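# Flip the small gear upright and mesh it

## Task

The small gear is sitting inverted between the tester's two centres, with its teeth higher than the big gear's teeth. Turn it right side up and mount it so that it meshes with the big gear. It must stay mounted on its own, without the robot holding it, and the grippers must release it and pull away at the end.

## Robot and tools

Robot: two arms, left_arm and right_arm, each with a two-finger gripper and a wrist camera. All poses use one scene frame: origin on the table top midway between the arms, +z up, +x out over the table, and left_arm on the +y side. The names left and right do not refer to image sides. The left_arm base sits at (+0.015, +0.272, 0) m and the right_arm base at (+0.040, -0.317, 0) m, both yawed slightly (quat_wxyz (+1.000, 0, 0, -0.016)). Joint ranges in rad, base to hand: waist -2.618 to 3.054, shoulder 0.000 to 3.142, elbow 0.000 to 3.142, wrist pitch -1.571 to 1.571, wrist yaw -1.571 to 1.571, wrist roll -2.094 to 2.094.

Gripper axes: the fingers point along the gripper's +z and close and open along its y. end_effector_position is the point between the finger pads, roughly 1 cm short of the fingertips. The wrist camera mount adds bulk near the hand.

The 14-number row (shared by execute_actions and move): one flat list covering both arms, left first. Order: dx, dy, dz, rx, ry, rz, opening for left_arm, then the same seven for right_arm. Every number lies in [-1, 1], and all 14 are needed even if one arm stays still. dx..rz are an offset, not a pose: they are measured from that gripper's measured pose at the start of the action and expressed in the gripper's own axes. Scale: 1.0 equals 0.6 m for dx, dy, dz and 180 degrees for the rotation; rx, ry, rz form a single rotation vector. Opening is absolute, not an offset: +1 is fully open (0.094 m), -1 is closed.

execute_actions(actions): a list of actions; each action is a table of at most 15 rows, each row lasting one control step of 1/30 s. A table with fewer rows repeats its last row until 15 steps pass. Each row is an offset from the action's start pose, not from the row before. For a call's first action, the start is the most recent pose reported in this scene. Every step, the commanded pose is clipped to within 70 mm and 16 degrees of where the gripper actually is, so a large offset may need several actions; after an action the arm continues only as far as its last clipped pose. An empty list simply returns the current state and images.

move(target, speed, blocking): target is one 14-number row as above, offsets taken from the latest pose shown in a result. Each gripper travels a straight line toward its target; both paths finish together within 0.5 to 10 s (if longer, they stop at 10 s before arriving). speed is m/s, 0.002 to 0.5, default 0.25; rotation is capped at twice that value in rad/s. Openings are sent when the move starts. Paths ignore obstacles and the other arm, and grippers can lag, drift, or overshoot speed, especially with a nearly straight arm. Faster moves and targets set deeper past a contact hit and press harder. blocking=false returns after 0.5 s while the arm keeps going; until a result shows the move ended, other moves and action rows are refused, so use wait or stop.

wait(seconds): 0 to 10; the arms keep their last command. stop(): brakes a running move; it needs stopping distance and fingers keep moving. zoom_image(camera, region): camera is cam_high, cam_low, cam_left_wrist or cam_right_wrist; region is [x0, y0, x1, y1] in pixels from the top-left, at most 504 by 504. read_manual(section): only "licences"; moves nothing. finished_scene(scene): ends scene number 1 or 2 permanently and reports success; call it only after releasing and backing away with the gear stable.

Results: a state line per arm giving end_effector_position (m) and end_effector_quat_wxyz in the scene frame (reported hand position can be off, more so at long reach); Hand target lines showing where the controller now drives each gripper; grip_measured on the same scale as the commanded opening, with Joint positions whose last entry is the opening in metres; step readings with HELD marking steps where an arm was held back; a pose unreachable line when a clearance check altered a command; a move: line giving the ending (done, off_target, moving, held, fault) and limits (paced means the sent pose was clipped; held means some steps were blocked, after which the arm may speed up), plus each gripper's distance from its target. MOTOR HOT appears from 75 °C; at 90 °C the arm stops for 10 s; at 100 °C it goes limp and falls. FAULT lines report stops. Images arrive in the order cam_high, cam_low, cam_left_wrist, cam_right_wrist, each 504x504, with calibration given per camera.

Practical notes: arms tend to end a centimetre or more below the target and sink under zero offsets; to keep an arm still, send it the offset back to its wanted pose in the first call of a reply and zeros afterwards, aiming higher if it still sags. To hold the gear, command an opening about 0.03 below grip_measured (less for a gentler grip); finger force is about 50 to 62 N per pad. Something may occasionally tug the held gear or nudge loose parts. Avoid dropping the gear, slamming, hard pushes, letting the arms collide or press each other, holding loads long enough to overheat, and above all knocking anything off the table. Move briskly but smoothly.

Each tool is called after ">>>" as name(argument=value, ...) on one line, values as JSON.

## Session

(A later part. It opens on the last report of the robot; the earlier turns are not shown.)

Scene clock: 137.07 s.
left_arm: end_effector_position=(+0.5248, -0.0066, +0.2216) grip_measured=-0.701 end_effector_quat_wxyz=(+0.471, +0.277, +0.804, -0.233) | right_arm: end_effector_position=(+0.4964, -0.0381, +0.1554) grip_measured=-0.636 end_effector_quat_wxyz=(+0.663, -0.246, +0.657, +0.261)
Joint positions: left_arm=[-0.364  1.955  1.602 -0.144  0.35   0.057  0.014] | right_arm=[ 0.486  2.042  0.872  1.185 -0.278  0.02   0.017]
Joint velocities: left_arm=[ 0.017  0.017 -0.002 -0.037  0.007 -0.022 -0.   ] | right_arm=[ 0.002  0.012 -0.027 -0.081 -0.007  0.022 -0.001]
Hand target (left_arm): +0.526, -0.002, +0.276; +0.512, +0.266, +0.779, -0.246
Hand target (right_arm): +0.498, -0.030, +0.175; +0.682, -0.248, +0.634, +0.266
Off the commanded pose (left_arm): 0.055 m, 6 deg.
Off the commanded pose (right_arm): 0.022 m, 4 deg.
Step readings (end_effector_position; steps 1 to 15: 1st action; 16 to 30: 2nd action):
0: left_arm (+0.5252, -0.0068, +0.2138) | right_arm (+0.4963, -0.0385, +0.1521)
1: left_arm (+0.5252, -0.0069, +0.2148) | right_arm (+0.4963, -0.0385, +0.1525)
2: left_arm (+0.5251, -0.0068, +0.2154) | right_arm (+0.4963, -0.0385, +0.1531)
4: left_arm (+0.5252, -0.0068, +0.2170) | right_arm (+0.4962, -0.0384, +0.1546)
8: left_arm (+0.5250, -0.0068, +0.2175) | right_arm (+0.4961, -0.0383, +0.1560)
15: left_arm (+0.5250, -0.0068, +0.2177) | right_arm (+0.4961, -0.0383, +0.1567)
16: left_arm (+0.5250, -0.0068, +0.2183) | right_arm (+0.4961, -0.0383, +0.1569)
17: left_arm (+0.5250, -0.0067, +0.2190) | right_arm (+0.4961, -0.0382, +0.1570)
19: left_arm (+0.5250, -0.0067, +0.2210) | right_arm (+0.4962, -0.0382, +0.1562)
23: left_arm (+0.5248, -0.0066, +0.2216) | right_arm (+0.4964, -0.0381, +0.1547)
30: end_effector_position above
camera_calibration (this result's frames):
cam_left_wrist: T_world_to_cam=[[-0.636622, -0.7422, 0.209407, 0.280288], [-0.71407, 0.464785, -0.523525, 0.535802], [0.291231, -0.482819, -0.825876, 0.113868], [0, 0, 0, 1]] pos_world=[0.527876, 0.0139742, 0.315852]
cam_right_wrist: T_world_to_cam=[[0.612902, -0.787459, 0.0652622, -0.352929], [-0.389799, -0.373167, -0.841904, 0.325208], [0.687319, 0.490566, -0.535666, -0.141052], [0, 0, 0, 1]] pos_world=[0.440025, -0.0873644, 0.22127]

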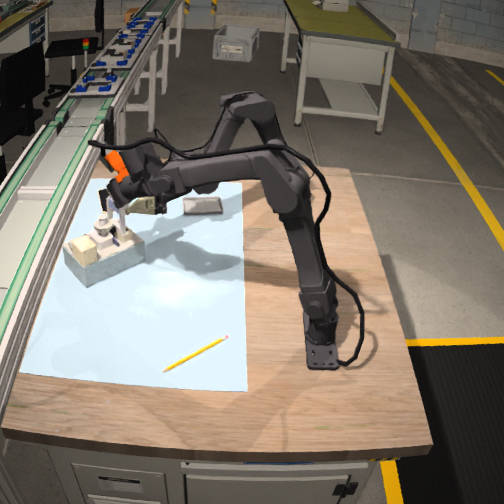

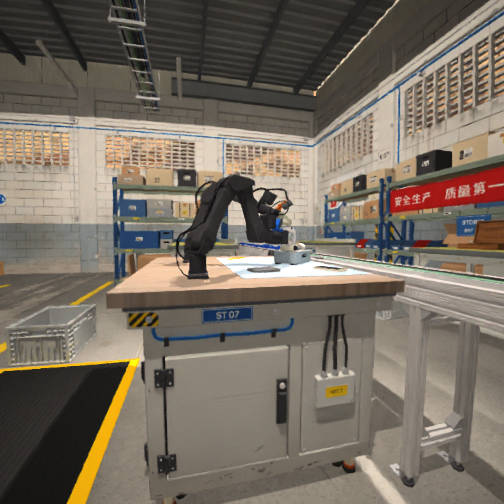

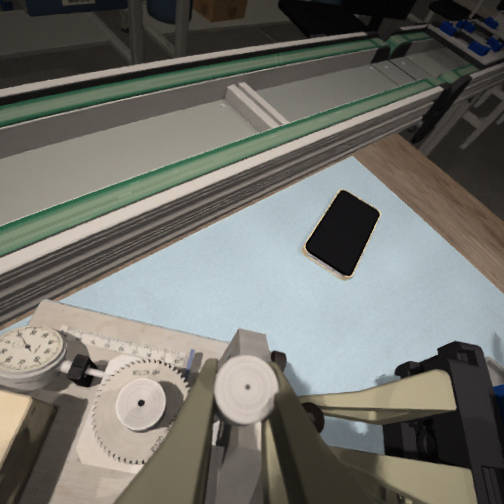

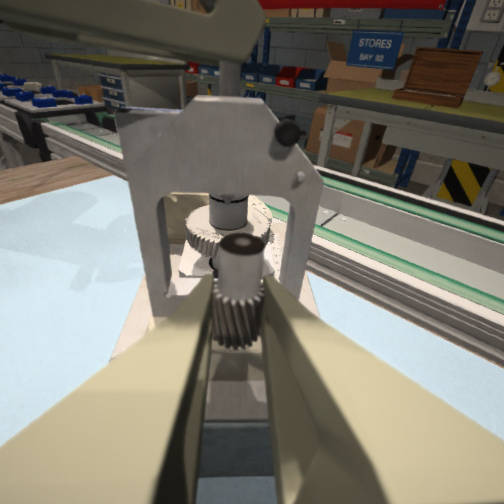

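>>> execute_actions(actions=[[[-0.085,-0.004,-0.042,0,-0.03,0,-0.76, -0.024,0.01,0.015,-0.006,-0.008,-0.006,-0.68],[-0.085,-0.004,-0.042,0,-0.03,0,-0.76, -0.024,0.015,0.025,-0.006,-0.008,-0.006,-0.68],[-0.085,-0.004,-0.042,0,-0.03,0,-0.76, -0.024,0.02,0.035,-0.006,-0.008,-0.006,-0.68],[-0.085,-0.004,-0.042,0,-0.03,0,-0.76, -0.024,0.02,0.04,-0.006,-0.008,-0.006,-0.68]]])

Scene clock: 137.80 s.
left_arm: end_effector_position=(+0.5247, -0.0064, +0.2253) grip_measured=-0.701 end_effector_quat_wxyz=(+0.468, +0.277, +0.806, -0.232) | right_arm: end_effector_position=(+0.5007, -0.0185, +0.1574) grip_measured=-0.636 end_effector_quat_wxyz=(+0.658, -0.254, +0.657, +0.267)
Joint positions: left_arm=[-0.364  1.955  1.621 -0.17   0.349  0.057  0.014] | right_arm=[ 0.519  2.065  0.938  1.135 -0.266  0.018  0.017]
Joint velocities: left_arm=[ 0.017 -0.012  0.002 -0.022 -0.051  0.007 -0.001] | right_arm=[-0.002 -0.002  0.002 -0.095  0.139  0.007 -0.   ]
Hand target (left_arm): +0.526, -0.002, +0.278; +0.509, +0.266, +0.781, -0.245
Hand target (right_arm): +0.505, -0.014, +0.170; +0.671, -0.255, +0.644, +0.264
Off the commanded pose (left_arm): 0.053 m, 6 deg.
Off the commanded pose (right_arm): 0.015 m, 2 deg.
Step readings (end_effector_position):
0: left_arm (+0.5248, -0.0066, +0.2216) | right_arm (+0.4963, -0.0381, +0.1555)
1: left_arm (+0.5248, -0.0066, +0.2223) | right_arm (+0.4964, -0.0381, +0.1550)
2: left_arm (+0.5247, -0.0065, +0.2229) | right_arm (+0.4966, -0.0376, +0.1546)
4: left_arm (+0.5248, -0.0065, +0.2247) | right_arm (+0.4988, -0.0326, +0.1550)
8: left_arm (+0.5247, -0.0064, +0.2252) | right_arm (+0.5003, -0.0199, +0.1596)
15: end_effector_position above
camera_calibration (this result's frames):
cam_left_wrist: T_world_to_cam=[[-0.635077, -0.743165, 0.210674, 0.278494], [-0.717217, 0.466036, -0.518084, 0.537945], [0.28684, -0.480122, -0.828979, 0.11999], [0, 0, 0, 1]] pos_world=[0.528271, 0.0138752, 0.319498]
cam_right_wrist: T_world_to_cam=[[0.629613, -0.774109, 0.0658908, -0.348472], [-0.386309, -0.385524, -0.837936, 0.333321], [0.674057, 0.502121, -0.541776, -0.144829], [0, 0, 0, 1]] pos_world=[0.44579, -0.0685302, 0.223798]

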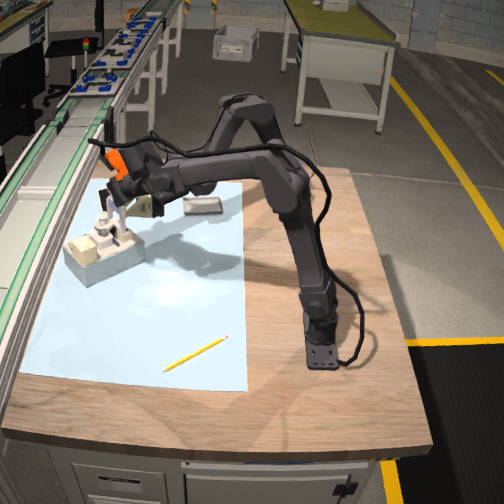

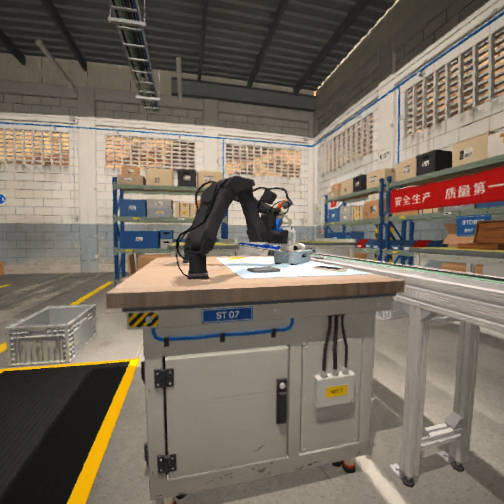

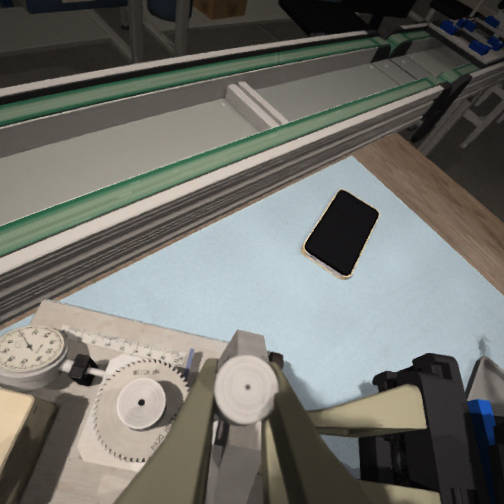

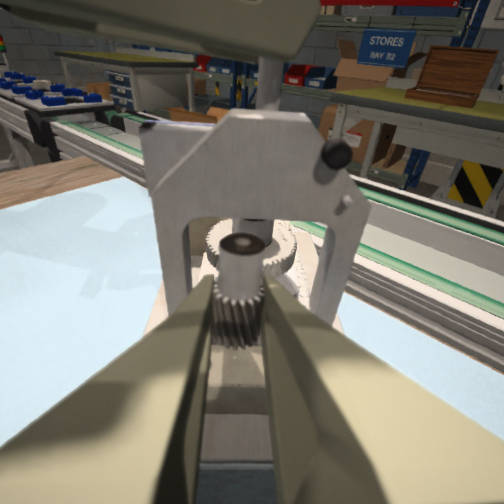

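>>> execute_actions(actions=[[[-0.08,-0.004,-0.04,0,-0.03,0,-0.76, -0.016,-0.004,0.012,0,-0.008,-0.004,-0.68],[-0.08,-0.004,-0.04,0,-0.03,0,-0.76, -0.014,-0.007,0.022,0,-0.008,-0.004,-0.68],[-0.08,-0.004,-0.04,0,-0.03,0,-0.76, -0.013,-0.009,0.032,0,-0.008,-0.004,-0.68]]])

Scene clock: 138.60 s.
left_arm: end_effector_position=(+0.5246, -0.0063, +0.2268) grip_measured=-0.701 end_effector_quat_wxyz=(+0.467, +0.277, +0.807, -0.232) | right_arm: end_effector_position=(+0.5119, -0.0127, +0.1494) grip_measured=-0.636 end_effector_quat_wxyz=(+0.652, -0.254, +0.663, +0.266)
Joint positions: left_arm=[-0.364  1.955  1.63  -0.182  0.348  0.058  0.014] | right_arm=[ 0.519  2.111  0.995  1.109 -0.266  0.018  0.017]
Joint velocities: left_arm=[-0.007  0.012 -0.012 -0.022 -0.037 -0.066 -0.   ] | right_arm=[-0.027 -0.017  0.002 -0.022  0.007  0.007  0.   ]
Hand target (left_arm): +0.526, -0.002, +0.278; +0.506, +0.266, +0.783, -0.245
Hand target (right_arm): +0.518, -0.010, +0.165; +0.668, -0.255, +0.647, +0.266
Off the commanded pose (left_arm): 0.052 m, 6 deg.
Off the commanded pose (right_arm): 0.018 m, 2 deg.
Step readings (end_effector_position):
0: left_arm (+0.5247, -0.0064, +0.2253) | right_arm (+0.5009, -0.0186, +0.1561)
1: left_arm (+0.5246, -0.0064, +0.2253) | right_arm (+0.5009, -0.0186, +0.1560)
2: left_arm (+0.5247, -0.0063, +0.2258) | right_arm (+0.5015, -0.0183, +0.1556)
4: left_arm (+0.5246, -0.0063, +0.2265) | right_arm (+0.5067, -0.0154, +0.1555)
8: left_arm (+0.5246, -0.0063, +0.2269) | right_arm (+0.5119, -0.0127, +0.1517)
15: end_effector_position above
camera_calibration (this result's frames):
cam_left_wrist: T_world_to_cam=[[-0.634611, -0.743541, 0.21075, 0.27792], [-0.718379, 0.46699, -0.515609, 0.538682], [0.284958, -0.478609, -0.830501, 0.122706], [0, 0, 0, 1]] pos_world=[0.528383, 0.0138142, 0.321085]
cam_right_wrist: T_world_to_cam=[[0.629912, -0.774118, 0.062861, -0.350212], [-0.398127, -0.391334, -0.82967, 0.337879], [0.666862, 0.497593, -0.554704, -0.154099], [0, 0, 0, 1]] pos_world=[0.457884, -0.0622036, 0.216864]

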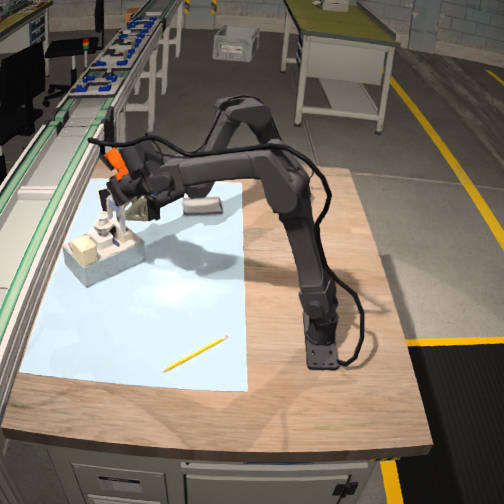

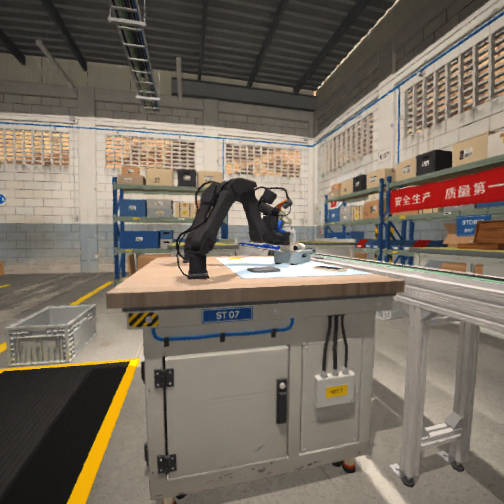

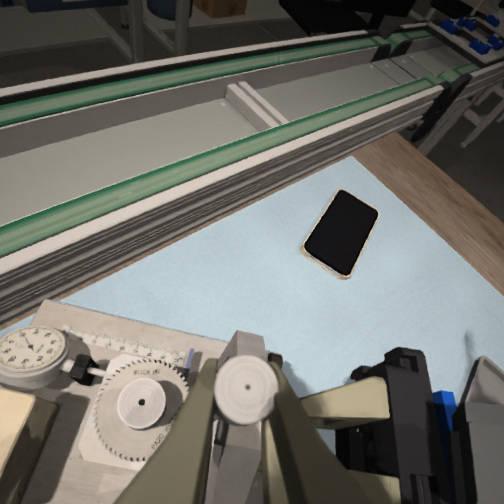

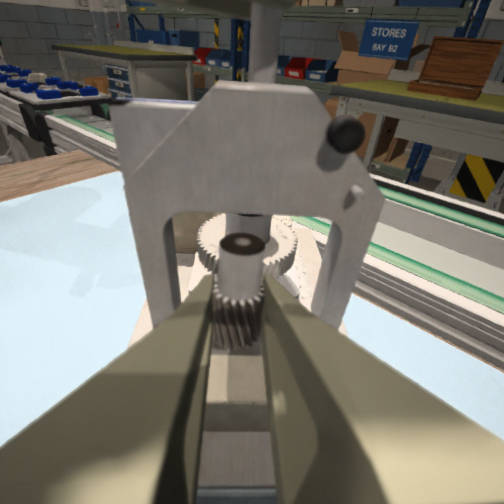

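>>> execute_actions(actions=[[[-0.078,-0.004,-0.039,0,-0.03,0,-0.76, -0.034,-0.004,0.012,0,-0.016,-0.004,-0.68],[-0.078,-0.004,-0.039,0,-0.03,0,-0.76, -0.034,-0.004,0.012,0,-0.016,-0.004,-0.68],[-0.078,-0.004,-0.039,0,-0.03,0,-0.76, -0.034,-0.006,0.02,0,-0.016,-0.004,-0.68],[-0.078,-0.004,-0.039,0,-0.03,0,-0.76, -0.034,-0.008,0.028,0,-0.016,-0.004,-0.68],[-0.078,-0.004,-0.039,0,-0.03,0,-0.76, -0.034,-0.009,0.034,0,-0.016,-0.004,-0.68]]])

Scene clock: 139.47 s.
left_arm: end_effector_position=(+0.5246, -0.0062, +0.2278) grip_measured=-0.701 end_effector_quat_wxyz=(+0.467, +0.277, +0.807, -0.231) | right_arm: end_effector_position=(+0.5243, -0.0060, +0.1536) grip_measured=-0.636 end_effector_quat_wxyz=(+0.656, -0.254, +0.659, +0.266)
Joint positions: left_arm=[-0.364  1.955  1.636 -0.189  0.348  0.058  0.014] | right_arm=[ 0.519  2.143  1.063  1.083 -0.266  0.018  0.017]
Joint velocities: left_arm=[-0.027 -0.002  0.007 -0.022  0.051  0.051  0.   ] | right_arm=[-0.017  0.012 -0.012 -0.022  0.081  0.051  0.   ]
Hand target (left_arm): +0.526, -0.002, +0.278; +0.505, +0.266, +0.784, -0.244
Hand target (right_arm): +0.530, -0.003, +0.170; +0.671, -0.252, +0.644, +0.268
Off the commanded pose (left_arm): 0.051 m, 5 deg.
Off the commanded pose (right_arm): 0.018 m, 2 deg.
Step readings (end_effector_position):
0: left_arm (+0.5246, -0.0063, +0.2268) | right_arm (+0.5119, -0.0127, +0.1493)
1: left_arm (+0.5245, -0.0063, +0.2267) | right_arm (+0.5119, -0.0127, +0.1493)
2: left_arm (+0.5246, -0.0062, +0.2267) | right_arm (+0.5119, -0.0127, +0.1493)
4: left_arm (+0.5246, -0.0062, +0.2267) | right_arm (+0.5139, -0.0116, +0.1505)
8: left_arm (+0.5247, -0.0062, +0.2277) | right_arm (+0.5225, -0.0070, +0.1531)
15: end_effector_position above
camera_calibration (this result's frames):
cam_left_wrist: T_world_to_cam=[[-0.633848, -0.744161, 0.210858, 0.277392], [-0.719341, 0.466991, -0.514265, 0.539356], [0.284227, -0.477645, -0.831307, 0.124166], [0, 0, 0, 1]] pos_world=[0.528514, 0.0138571, 0.322102]
cam_right_wrist: T_world_to_cam=[[0.629605, -0.774198, 0.0649289, -0.353299], [-0.390123, -0.387318, -0.835338, 0.34562], [0.671865, 0.500602, -0.545889, -0.1673], [0, 0, 0, 1]] pos_world=[0.469676, -0.0559072, 0.220321]

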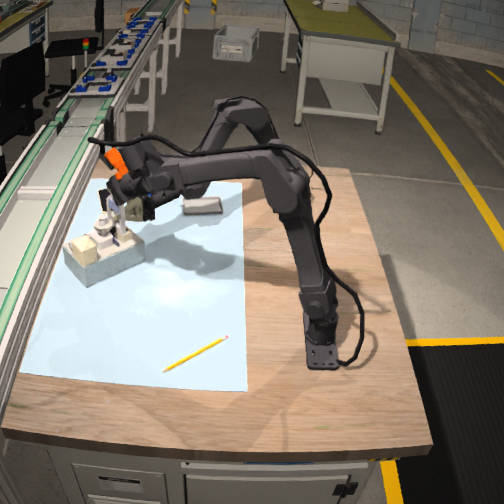

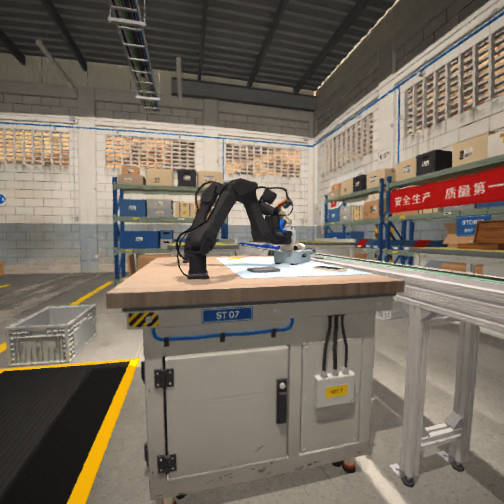

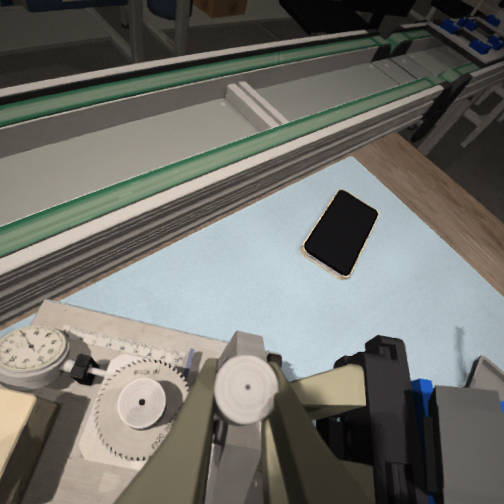

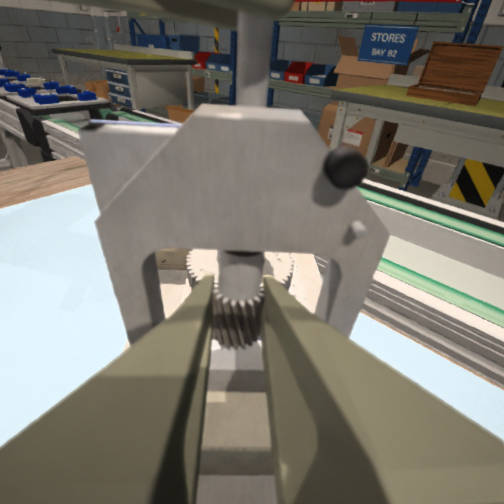

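>>> execute_actions(actions=[[[-0.078,-0.004,-0.039,0,-0.03,0,-0.76, -0.027,-0.005,0.017,0,-0.012,-0.004,-0.68]]])

>>> zoom_image(camera="cam_high", region=[50,160,190,300])

Scene clock: 140.10 s.
left_arm: end_effector_position=(+0.5246, -0.0062, +0.2277) grip_measured=-0.701 end_effector_quat_wxyz=(+0.467, +0.277, +0.807, -0.231) | right_arm: end_effector_position=(+0.5273, -0.0044, +0.1548) grip_measured=-0.636 end_effector_quat_wxyz=(+0.656, -0.254, +0.659, +0.266)
Joint positions: left_arm=[-0.364  1.955  1.636 -0.189  0.348  0.058  0.014] | right_arm=[ 0.519  2.148  1.08   1.07  -0.266  0.018  0.017]
Joint velocities: left_arm=[-0.002  0.007 -0.002 -0.007  0.007 -0.066 -0.   ] | right_arm=[-0.007  0.002  0.012 -0.095 -0.095  0.022  0.   ]
Hand target (left_arm): +0.526, -0.002, +0.279; +0.505, +0.266, +0.784, -0.244
Hand target (right_arm): +0.533, -0.002, +0.170; +0.670, -0.253, +0.645, +0.267
Off the commanded pose (left_arm): 0.052 m, 5 deg.
Off the commanded pose (right_arm): 0.017 m, 2 deg.
Step readings (end_effector_position):
0: left_arm (+0.5246, -0.0062, +0.2278) | right_arm (+0.5243, -0.0060, +0.1536)
1: left_arm (+0.5246, -0.0062, +0.2277) | right_arm (+0.5247, -0.0059, +0.1539)
2: left_arm (+0.5246, -0.0062, +0.2277) | right_arm (+0.5253, -0.0055, +0.1539)
4: left_arm (+0.5246, -0.0062, +0.2277) | right_arm (+0.5267, -0.0048, +0.1547)
8: left_arm (+0.5246, -0.0062, +0.2277) | right_arm (+0.5273, -0.0044, +0.1552)
15: end_effector_position above
camera_calibration (this result's frames):
cam_left_wrist: T_world_to_cam=[[-0.633955, -0.744132, 0.210641, 0.277501], [-0.719316, 0.467315, -0.514005, 0.539208], [0.284052, -0.477373, -0.831522, 0.124263], [0, 0, 0, 1]] pos_world=[0.528487, 0.0138371, 0.32203]
cam_right_wrist: T_world_to_cam=[[0.629648, -0.774175, 0.0647813, -0.354029], [-0.390686, -0.387616, -0.834936, 0.348612], [0.671497, 0.500407, -0.546521, -0.169167], [0, 0, 0, 1]] pos_world=[0.472706, -0.0543003, 0.22155]

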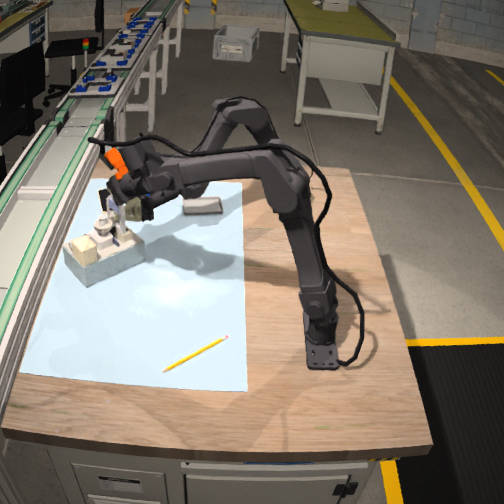

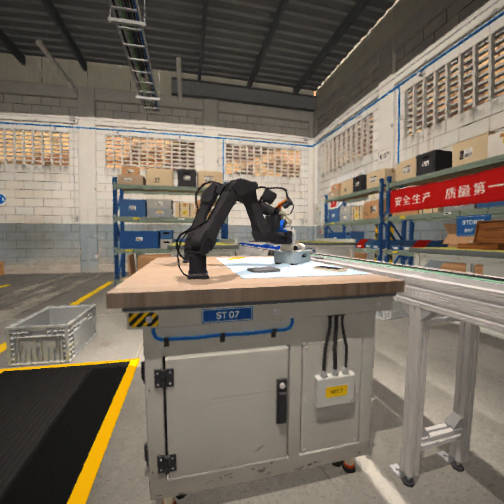

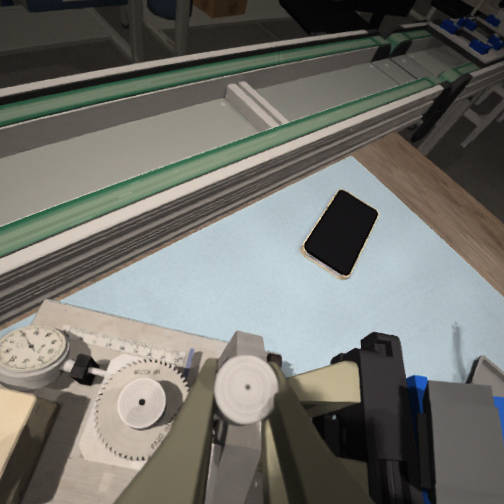

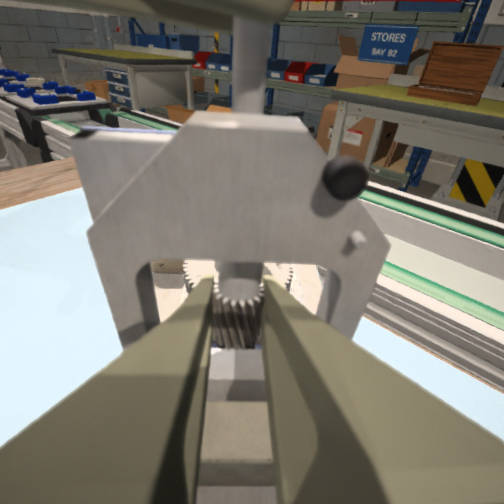

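Region (50, 160, 190, 300) of cam_high's 504x504 image, scaled by 3.600, with more detail than that image has.

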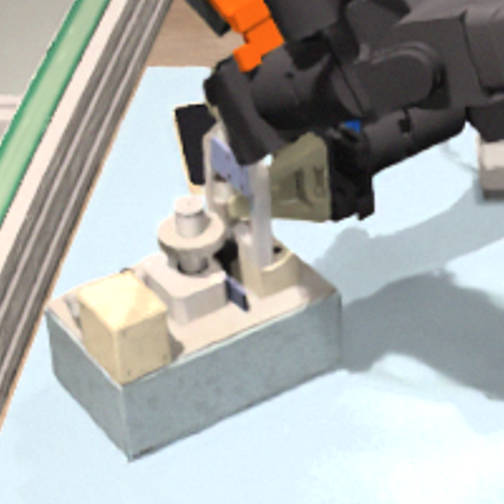

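>>> execute_actions(actions=[[[-0.078,-0.004,-0.039,0,-0.03,0,-0.76, -0.02,-0.003,0.009,0,-0.012,-0.004,-0.68],[-0.078,-0.004,-0.039,0,-0.03,0,-0.76, -0.017,-0.003,0.009,0,-0.012,-0.004,-0.68],[-0.078,-0.004,-0.039,0,-0.03,0,-0.76, -0.014,-0.003,0.009,0,-0.012,-0.004,-0.68]],[[-0.078,-0.004,-0.039,0,-0.03,0,-0.76, -0.018,-0.003,0.009,0,-0.012,-0.004,-0.68]]])

Scene clock: 141.33 s.
left_arm: end_effector_position=(+0.5245, -0.0061, +0.2277) grip_measured=-0.701 end_effector_quat_wxyz=(+0.466, +0.277, +0.808, -0.231) | right_arm: end_effector_position=(+0.5278, -0.0042, +0.1525) grip_measured=-0.636 end_effector_quat_wxyz=(+0.660, -0.254, +0.655, +0.267)
Joint positions: left_arm=[-0.364  1.955  1.636 -0.19   0.348  0.058  0.014] | right_arm=[ 0.519  2.164  1.08   1.098 -0.266  0.018  0.017]
Joint velocities: left_arm=[-0.002 -0.002  0.012  0.007 -0.022 -0.022 -0.001] | right_arm=[ 0.002  0.002 -0.017 -0.066 -0.037 -0.007  0.   ]
Hand target (left_arm): +0.526, -0.002, +0.279; +0.504, +0.266, +0.785, -0.244
Hand target (right_arm): +0.532, -0.002, +0.163; +0.672, -0.253, +0.643, +0.267
Off the commanded pose (left_arm): 0.052 m, 5 deg.
Off the commanded pose (right_arm): 0.012 m, 2 deg.
Step readings (end_effector_position; steps 1 to 15: 1st action; 16 to 30: 2nd action):
0: left_arm (+0.5246, -0.0062, +0.2277) | right_arm (+0.5273, -0.0044, +0.1547)
1: left_arm (+0.5246, -0.0062, +0.2277) | right_arm (+0.5273, -0.0044, +0.1547)
2: left_arm (+0.5246, -0.0062, +0.2277) | right_arm (+0.5274, -0.0044, +0.1542)
4: left_arm (+0.5246, -0.0062, +0.2277) | right_arm (+0.5275, -0.0043, +0.1525)
8: left_arm (+0.5245, -0.0061, +0.2277) | right_arm (+0.5276, -0.0043, +0.1527)
15: left_arm (+0.5245, -0.0061, +0.2277) | right_arm (+0.5277, -0.0043, +0.1527)
16: left_arm (+0.5245, -0.0061, +0.2277) | right_arm (+0.5277, -0.0043, +0.1527)
17: left_arm (+0.5245, -0.0061, +0.2277) | right_arm (+0.5277, -0.0042, +0.1526)
19: left_arm (+0.5245, -0.0061, +0.2277) | right_arm (+0.5277, -0.0042, +0.1527)
23: left_arm (+0.5245, -0.0061, +0.2277) | right_arm (+0.5278, -0.0042, +0.1527)
30: end_effector_position above
camera_calibration (this result's frames):
cam_left_wrist: T_world_to_cam=[[-0.633881, -0.744163, 0.210754, 0.27744], [-0.719497, 0.46739, -0.513683, 0.539152], [0.283759, -0.47725, -0.831693, 0.12441], [0, 0, 0, 1]] pos_world=[0.528479, 0.0138403, 0.321952]
cam_right_wrist: T_world_to_cam=[[0.628937, -0.774552, 0.0671394, -0.353972], [-0.381647, -0.382823, -0.841304, 0.343263], [0.677336, 0.503504, -0.536377, -0.17542], [0, 0, 0, 1]] pos_world=[0.47245, -0.0544364, 0.218463]

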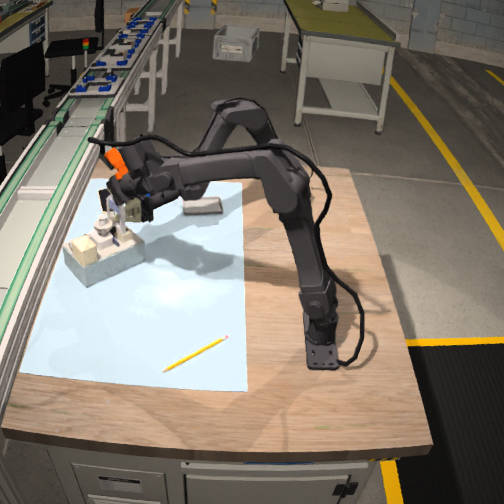

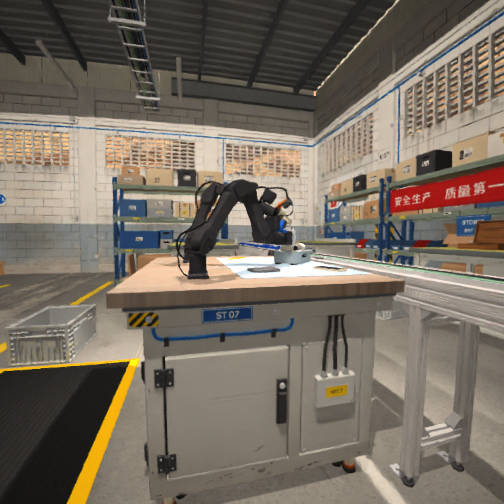

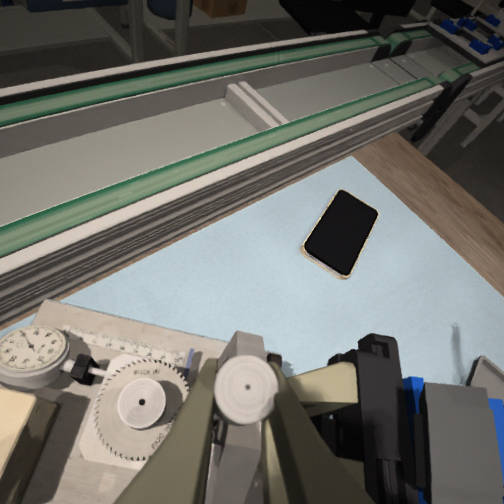

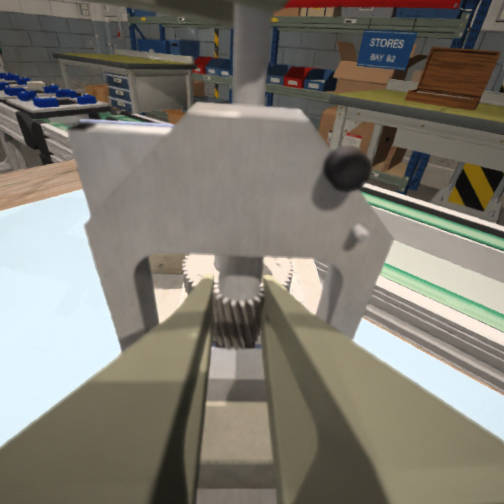

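>>> execute_actions(actions=[[[-0.07,-0.004,-0.035,0,-0.025,0,-0.76, -0.018,-0.003,0.008,0,-0.006,-0.004,-0.68],[-0.065,-0.004,-0.032,0,-0.025,0,-0.76, -0.018,-0.003,0.008,0,-0.006,-0.004,-0.68],[-0.06,-0.004,-0.03,0,-0.02,0,-0.76, -0.018,-0.003,0.008,0,-0.006,-0.004,-0.68],[-0.055,-0.004,-0.027,0,-0.02,0,-0.76, -0.018,-0.003,0.008,0,-0.006,-0.004,-0.68],[-0.05,-0.004,-0.025,0,-0.02,0,-0.76, -0.018,-0.003,0.008,0,-0.006,-0.004,-0.68]],[[-0.045,-0.004,-0.022,0,-0.02,0,-0.76, -0.018,-0.003,0.008,0,-0.006,-0.004,-0.68]]])

Scene clock: 142.57 s.
left_arm: end_effector_position=(+0.5248, -0.0062, +0.2254) grip_measured=-0.701 end_effector_quat_wxyz=(+0.465, +0.280, +0.808, -0.229) | right_arm: end_effector_position=(+0.5278, -0.0042, +0.1525) grip_measured=-0.636 end_effector_quat_wxyz=(+0.660, -0.254, +0.655, +0.267)
Joint positions: left_arm=[-0.364  1.959  1.638 -0.194  0.347  0.065  0.014] | right_arm=[ 0.519  2.164  1.08   1.098 -0.266  0.018  0.017]
Joint velocities: left_arm=[ 0.012  0.002  0.002  0.081 -0.051 -0.022 -0.   ] | right_arm=[ 0.017  0.002 -0.007 -0.051 -0.022 -0.007 -0.001]
Hand target (left_arm): +0.525, -0.005, +0.257; +0.491, +0.271, +0.793, -0.239
Hand target (right_arm): +0.532, -0.003, +0.163; +0.668, -0.255, +0.647, +0.265
Off the commanded pose (left_arm): 0.032 m, 4 deg.
Off the commanded pose (right_arm): 0.012 m, 1 deg.
Step readings (end_effector_position; steps 1 to 15: 1st action; 16 to 30: 2nd action):
0: left_arm (+0.5245, -0.0061, +0.2277) | right_arm (+0.5278, -0.0042, +0.1525)
1: left_arm (+0.5245, -0.0061, +0.2280) | right_arm (+0.5278, -0.0042, +0.1525)
2: left_arm (+0.5246, -0.0062, +0.2276) | right_arm (+0.5278, -0.0042, +0.1525)
4: left_arm (+0.5245, -0.0061, +0.2275) | right_arm (+0.5278, -0.0042, +0.1525)
8: left_arm (+0.5245, -0.0061, +0.2275) | right_arm (+0.5278, -0.0042, +0.1525)
15: left_arm (+0.5245, -0.0061, +0.2275) | right_arm (+0.5278, -0.0042, +0.1525)
16: left_arm (+0.5246, -0.0061, +0.2271) | right_arm (+0.5278, -0.0042, +0.1525)
17: left_arm (+0.5247, -0.0061, +0.2266) | right_arm (+0.5278, -0.0042, +0.1525)
19: left_arm (+0.5248, -0.0062, +0.2254) | right_arm (+0.5278, -0.0042, +0.1525)
23: left_arm (+0.5248, -0.0062, +0.2254) | right_arm (+0.5278, -0.0042, +0.1525)
30: end_effector_position above
camera_calibration (this result's frames):
cam_left_wrist: T_world_to_cam=[[-0.635658, -0.743819, 0.206571, 0.279926], [-0.718972, 0.47299, -0.509274, 0.536962], [0.281102, -0.472243, -0.835445, 0.124716], [0, 0, 0, 1]] pos_world=[0.52894, 0.0131333, 0.31983]
cam_right_wrist: T_world_to_cam=[[0.62896, -0.77454, 0.0670659, -0.353967], [-0.38193, -0.382974, -0.841107, 0.343305], [0.677155, 0.503408, -0.536695, -0.175327], [0, 0, 0, 1]] pos_world=[0.472473, -0.054424, 0.218398]

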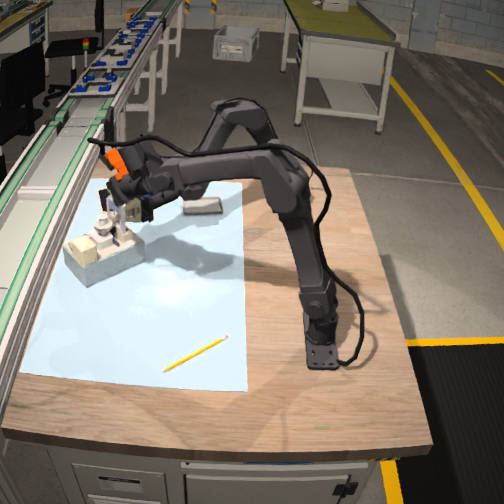

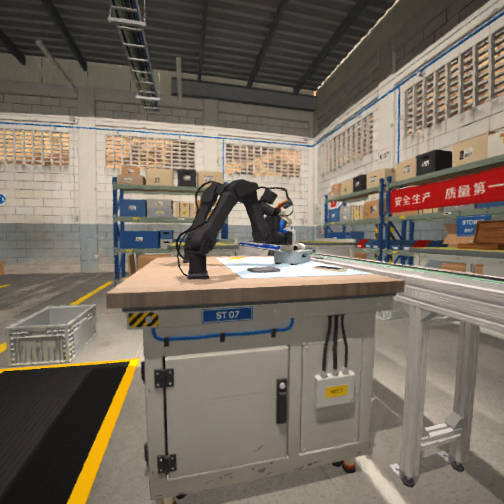

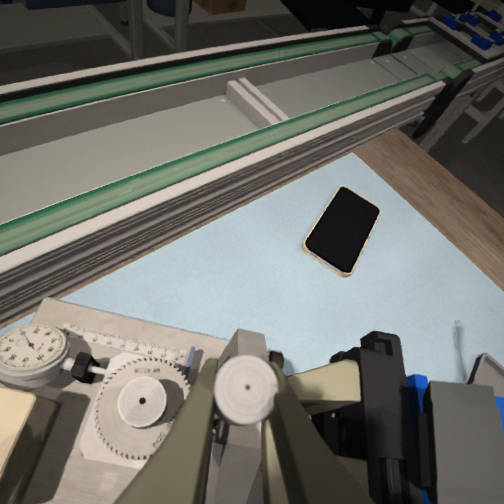

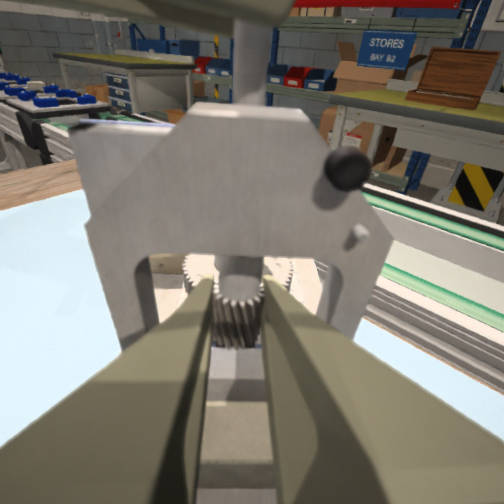

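>>> execute_actions(actions=[[[-0.042,-0.004,-0.02,0,-0.018,0,-0.76, -0.018,-0.003,0.008,0,-0.006,-0.004,-0.68]],[[-0.042,-0.004,-0.02,0,-0.018,0,-0.76, -0.018,-0.003,0.008,0,-0.006,-0.004,-0.68]],[[-0.04,-0.004,-0.02,0,-0.018,0,-0.76, -0.018,-0.003,0.008,0,-0.006,-0.004,-0.68]]])

Scene clock: 144.23 s.
left_arm: end_effector_position=(+0.5247, -0.0062, +0.2253) grip_measured=-0.701 end_effector_quat_wxyz=(+0.465, +0.281, +0.808, -0.228) | right_arm: end_effector_position=(+0.5278, -0.0042, +0.1525) grip_measured=-0.636 end_effector_quat_wxyz=(+0.660, -0.254, +0.655, +0.267)
Joint positions: left_arm=[-0.364  1.959  1.638 -0.195  0.347  0.068  0.014] | right_arm=[ 0.519  2.164  1.08   1.098 -0.266  0.018  0.017]
Joint velocities: left_arm=[ 0.032 -0.012 -0.002  0.022 -0.037 -0.022  0.   ] | right_arm=[-0.012  0.002 -0.002 -0.037 -0.051 -0.037  0.   ]
Hand target (left_arm): +0.525, -0.005, +0.252; +0.487, +0.274, +0.795, -0.236
Hand target (right_arm): +0.532, -0.003, +0.163; +0.668, -0.255, +0.647, +0.265
Off the commanded pose (left_arm): 0.027 m, 3 deg.
Off the commanded pose (right_arm): 0.012 m, 1 deg.
Step readings (end_effector_position; steps 1 to 15: 1st action; 16 to 30: 2nd action; 31 to 45: 3rd action):
0: left_arm (+0.5248, -0.0062, +0.2254) | right_arm (+0.5278, -0.0042, +0.1525)
1: left_arm (+0.5247, -0.0062, +0.2253) | right_arm (+0.5278, -0.0042, +0.1525)
2: left_arm (+0.5247, -0.0062, +0.2253) | right_arm (+0.5278, -0.0042, +0.1525)
4: left_arm (+0.5247, -0.0062, +0.2253) | right_arm (+0.5278, -0.0042, +0.1525)
8: left_arm (+0.5247, -0.0062, +0.2253) | right_arm (+0.5278, -0.0042, +0.1525)
15: left_arm (+0.5247, -0.0062, +0.2253) | right_arm (+0.5278, -0.0042, +0.1525)
16: left_arm (+0.5247, -0.0062, +0.2253) | right_arm (+0.5278, -0.0042, +0.1525)
17: left_arm (+0.5247, -0.0062, +0.2253) | right_arm (+0.5278, -0.0042, +0.1525)
19: left_arm (+0.5247, -0.0062, +0.2253) | right_arm (+0.5278, -0.0042, +0.1525)
23: left_arm (+0.5247, -0.0062, +0.2253) | right_arm (+0.5278, -0.0042, +0.1525)
30: left_arm (+0.5247, -0.0062, +0.2253) | right_arm (+0.5278, -0.0042, +0.1525)
31: left_arm (+0.5247, -0.0062, +0.2253) | right_arm (+0.5278, -0.0042, +0.1525)
32: left_arm (+0.5247, -0.0062, +0.2253) | right_arm (+0.5278, -0.0042, +0.1525)
34: left_arm (+0.5247, -0.0062, +0.2253) | right_arm (+0.5278, -0.0042, +0.1525)
38: left_arm (+0.5247, -0.0062, +0.2253) | right_arm (+0.5278, -0.0042, +0.1525)
45: end_effector_position above
camera_calibration (this result's frames):
cam_left_wrist: T_world_to_cam=[[-0.637033, -0.74334, 0.204048, 0.281222], [-0.717501, 0.475049, -0.509432, 0.53616], [0.281748, -0.47093, -0.835968, 0.124457], [0, 0, 0, 1]] pos_world=[0.528777, 0.0129514, 0.319797]
cam_right_wrist: T_world_to_cam=[[0.62896, -0.77454, 0.0670659, -0.353967], [-0.38193, -0.382974, -0.841107, 0.343305], [0.677155, 0.503408, -0.536695, -0.175327], [0, 0, 0, 1]] pos_world=[0.472473, -0.054424, 0.218398]

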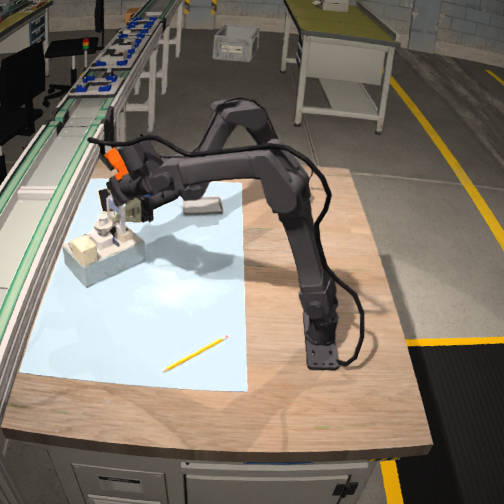

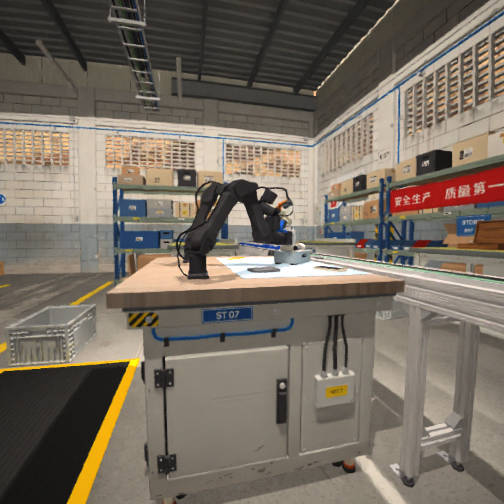

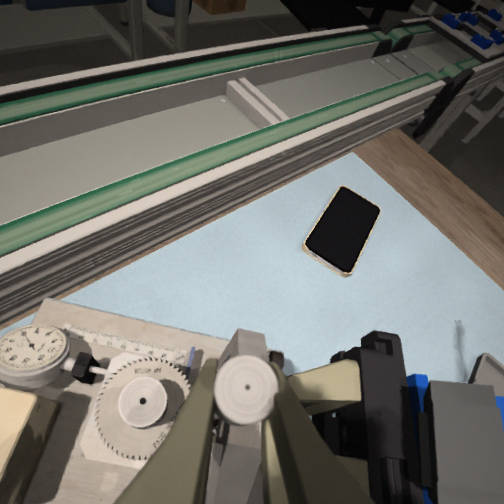

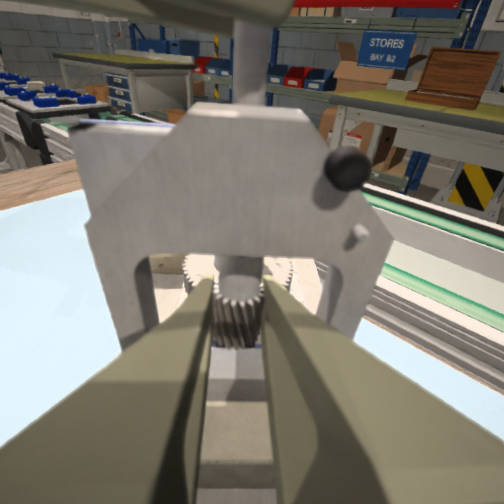

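>>> execute_actions(actions=[[[-0.04,-0.004,-0.02,0,-0.018,0,-0.76, -0.02,-0.004,0.014,0,-0.006,-0.004,-0.68]],[[-0.04,-0.004,-0.02,0,-0.018,0,-0.76, -0.02,-0.004,0.017,0,-0.006,-0.004,-0.68]]])

Scene clock: 145.50 s.
left_arm: end_effector_position=(+0.5247, -0.0062, +0.2253) grip_measured=-0.701 end_effector_quat_wxyz=(+0.465, +0.281, +0.808, -0.228) | right_arm: end_effector_position=(+0.5283, -0.0035, +0.1520) grip_measured=-0.636 end_effector_quat_wxyz=(+0.658, -0.255, +0.656, +0.267)
Joint positions: left_arm=[-0.364  1.959  1.638 -0.195  0.347  0.069  0.014] | right_arm=[ 0.519  2.164  1.085  1.088 -0.268  0.018  0.017]
Joint velocities: left_arm=[-0.007 -0.012 -0.007 -0.095 -0.022 -0.051  0.001] | right_arm=[-0.012 -0.017 -0.002 -0.007 -0.037  0.037  0.   ]
Hand target (left_arm): +0.525, -0.005, +0.252; +0.487, +0.274, +0.795, -0.236
Hand target (right_arm): +0.536, +0.000, +0.164; +0.668, -0.255, +0.647, +0.265
Off the commanded pose (left_arm): 0.027 m, 3 deg.
Off the commanded pose (right_arm): 0.016 m, 2 deg.
Step readings (end_effector_position; steps 1 to 15: 1st action; 16 to 30: 2nd action):
0: left_arm (+0.5247, -0.0062, +0.2253) | right_arm (+0.5278, -0.0042, +0.1525)
1: left_arm (+0.5247, -0.0062, +0.2253) | right_arm (+0.5278, -0.0042, +0.1524)
2: left_arm (+0.5247, -0.0062, +0.2253) | right_arm (+0.5278, -0.0042, +0.1523)
4: left_arm (+0.5247, -0.0062, +0.2253) | right_arm (+0.5278, -0.0042, +0.1523)
8: left_arm (+0.5247, -0.0062, +0.2253) | right_arm (+0.5278, -0.0042, +0.1523)
15: left_arm (+0.5247, -0.0062, +0.2253) | right_arm (+0.5278, -0.0042, +0.1523)
16: left_arm (+0.5247, -0.0062, +0.2253) | right_arm (+0.5281, -0.0040, +0.1528)
17: left_arm (+0.5247, -0.0062, +0.2253) | right_arm (+0.5282, -0.0038, +0.1526)
19: left_arm (+0.5247, -0.0062, +0.2253) | right_arm (+0.5283, -0.0036, +0.1524)
23: left_arm (+0.5247, -0.0062, +0.2253) | right_arm (+0.5283, -0.0035, +0.1521)
30: end_effector_position above
camera_calibration (this result's frames):
cam_left_wrist: T_world_to_cam=[[-0.637213, -0.743275, 0.203718, 0.281391], [-0.717294, 0.475297, -0.509492, 0.536067], [0.281866, -0.470781, -0.836013, 0.124406], [0, 0, 0, 1]] pos_world=[0.528758, 0.0129283, 0.319802]
cam_right_wrist: T_world_to_cam=[[0.630727, -0.773183, 0.0661259, -0.354554], [-0.384868, -0.385672, -0.838531, 0.344549], [0.67384, 0.503434, -0.540827, -0.173876], [0, 0, 0, 1]] pos_world=[0.473397, -0.0537171, 0.218323]

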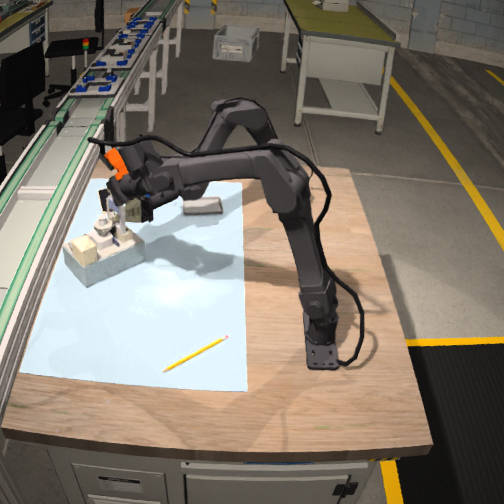

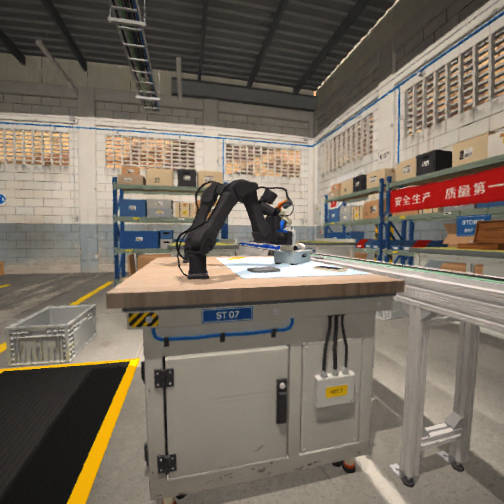

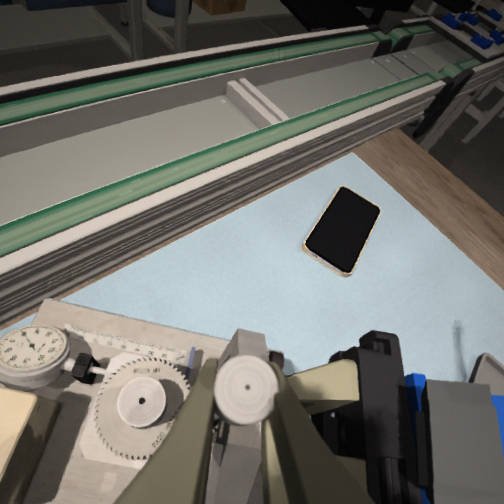

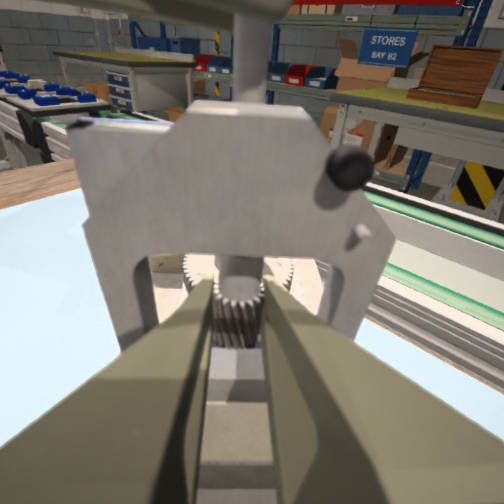

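>>> execute_actions(actions=[[[-0.03,-0.003,-0.015,0,-0.012,0,-0.76, -0.016,0,0.015,0,-0.008,-0.004,-0.68]],[[-0.025,-0.003,-0.012,0,-0.012,0,-0.76, -0.016,0,0.015,0,-0.008,-0.004,-0.68]]])

Scene clock: 146.63 s.
left_arm: end_effector_position=(+0.5248, -0.0062, +0.2246) grip_measured=-0.701 end_effector_quat_wxyz=(+0.465, +0.283, +0.808, -0.227) | right_arm: end_effector_position=(+0.5283, -0.0035, +0.1520) grip_measured=-0.636 end_effector_quat_wxyz=(+0.658, -0.255, +0.656, +0.267)
Joint positions: left_arm=[-0.364  1.96   1.638 -0.195  0.347  0.073  0.014] | right_arm=[ 0.519  2.164  1.085  1.088 -0.268  0.018  0.017]
Joint velocities: left_arm=[-0.007 -0.002  0.002  0.022  0.007 -0.022  0.   ] | right_arm=[-0.002 -0.002  0.012 -0.022 -0.022 -0.007  0.   ]
Hand target (left_arm): +0.525, -0.006, +0.241; +0.480, +0.278, +0.799, -0.233
Hand target (right_arm): +0.534, +0.002, +0.162; +0.668, -0.255, +0.646, +0.266
Off the commanded pose (left_arm): 0.017 m, 2 deg.
Off the commanded pose (right_arm): 0.013 m, 2 deg.
Step readings (end_effector_position; steps 1 to 15: 1st action; 16 to 30: 2nd action):
0: left_arm (+0.5247, -0.0062, +0.2253) | right_arm (+0.5283, -0.0035, +0.1520)
1: left_arm (+0.5248, -0.0062, +0.2246) | right_arm (+0.5283, -0.0035, +0.1520)
2: left_arm (+0.5248, -0.0062, +0.2246) | right_arm (+0.5283, -0.0035, +0.1520)
4: left_arm (+0.5248, -0.0062, +0.2246) | right_arm (+0.5283, -0.0035, +0.1520)
8: left_arm (+0.5248, -0.0062, +0.2246) | right_arm (+0.5283, -0.0035, +0.1520)
15: left_arm (+0.5248, -0.0062, +0.2246) | right_arm (+0.5283, -0.0035, +0.1520)
16: left_arm (+0.5248, -0.0062, +0.2246) | right_arm (+0.5283, -0.0035, +0.1520)
17: left_arm (+0.5248, -0.0062, +0.2246) | right_arm (+0.5283, -0.0035, +0.1520)
19: left_arm (+0.5248, -0.0062, +0.2246) | right_arm (+0.5283, -0.0035, +0.1520)
23: left_arm (+0.5248, -0.0062, +0.2246) | right_arm (+0.5283, -0.0035, +0.1520)
30: end_effector_position above
camera_calibration (this result's frames):
cam_left_wrist: T_world_to_cam=[[-0.638731, -0.742745, 0.20088, 0.282998], [-0.715943, 0.478075, -0.508793, 0.534917], [0.281868, -0.4688, -0.837124, 0.124033], [0, 0, 0, 1]] pos_world=[0.528768, 0.0126114, 0.319145]
cam_right_wrist: T_world_to_cam=[[0.630727, -0.773183, 0.0661259, -0.354554], [-0.384868, -0.385672, -0.838531, 0.344549], [0.67384, 0.503434, -0.540827, -0.173876], [0, 0, 0, 1]] pos_world=[0.473397, -0.0537171, 0.218323]

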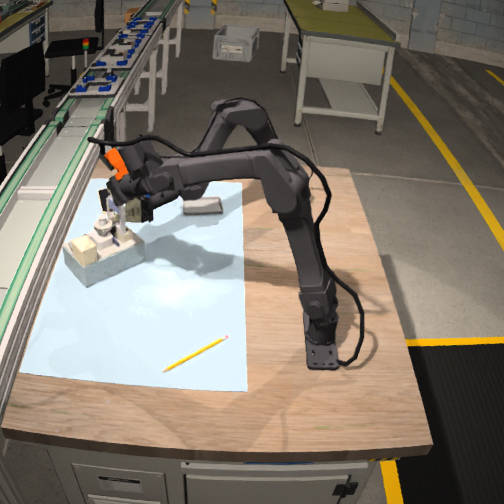

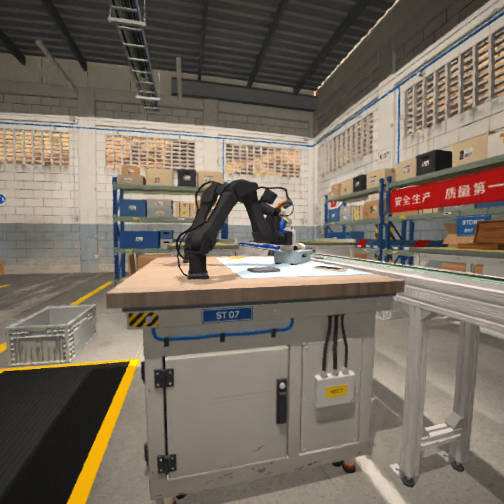

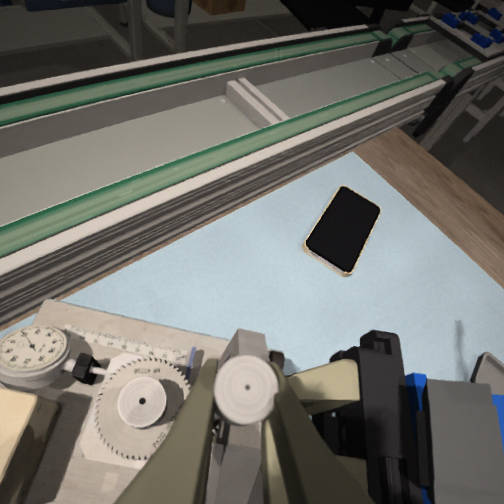

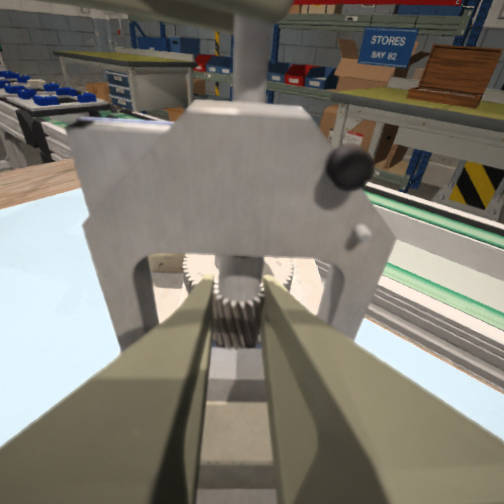

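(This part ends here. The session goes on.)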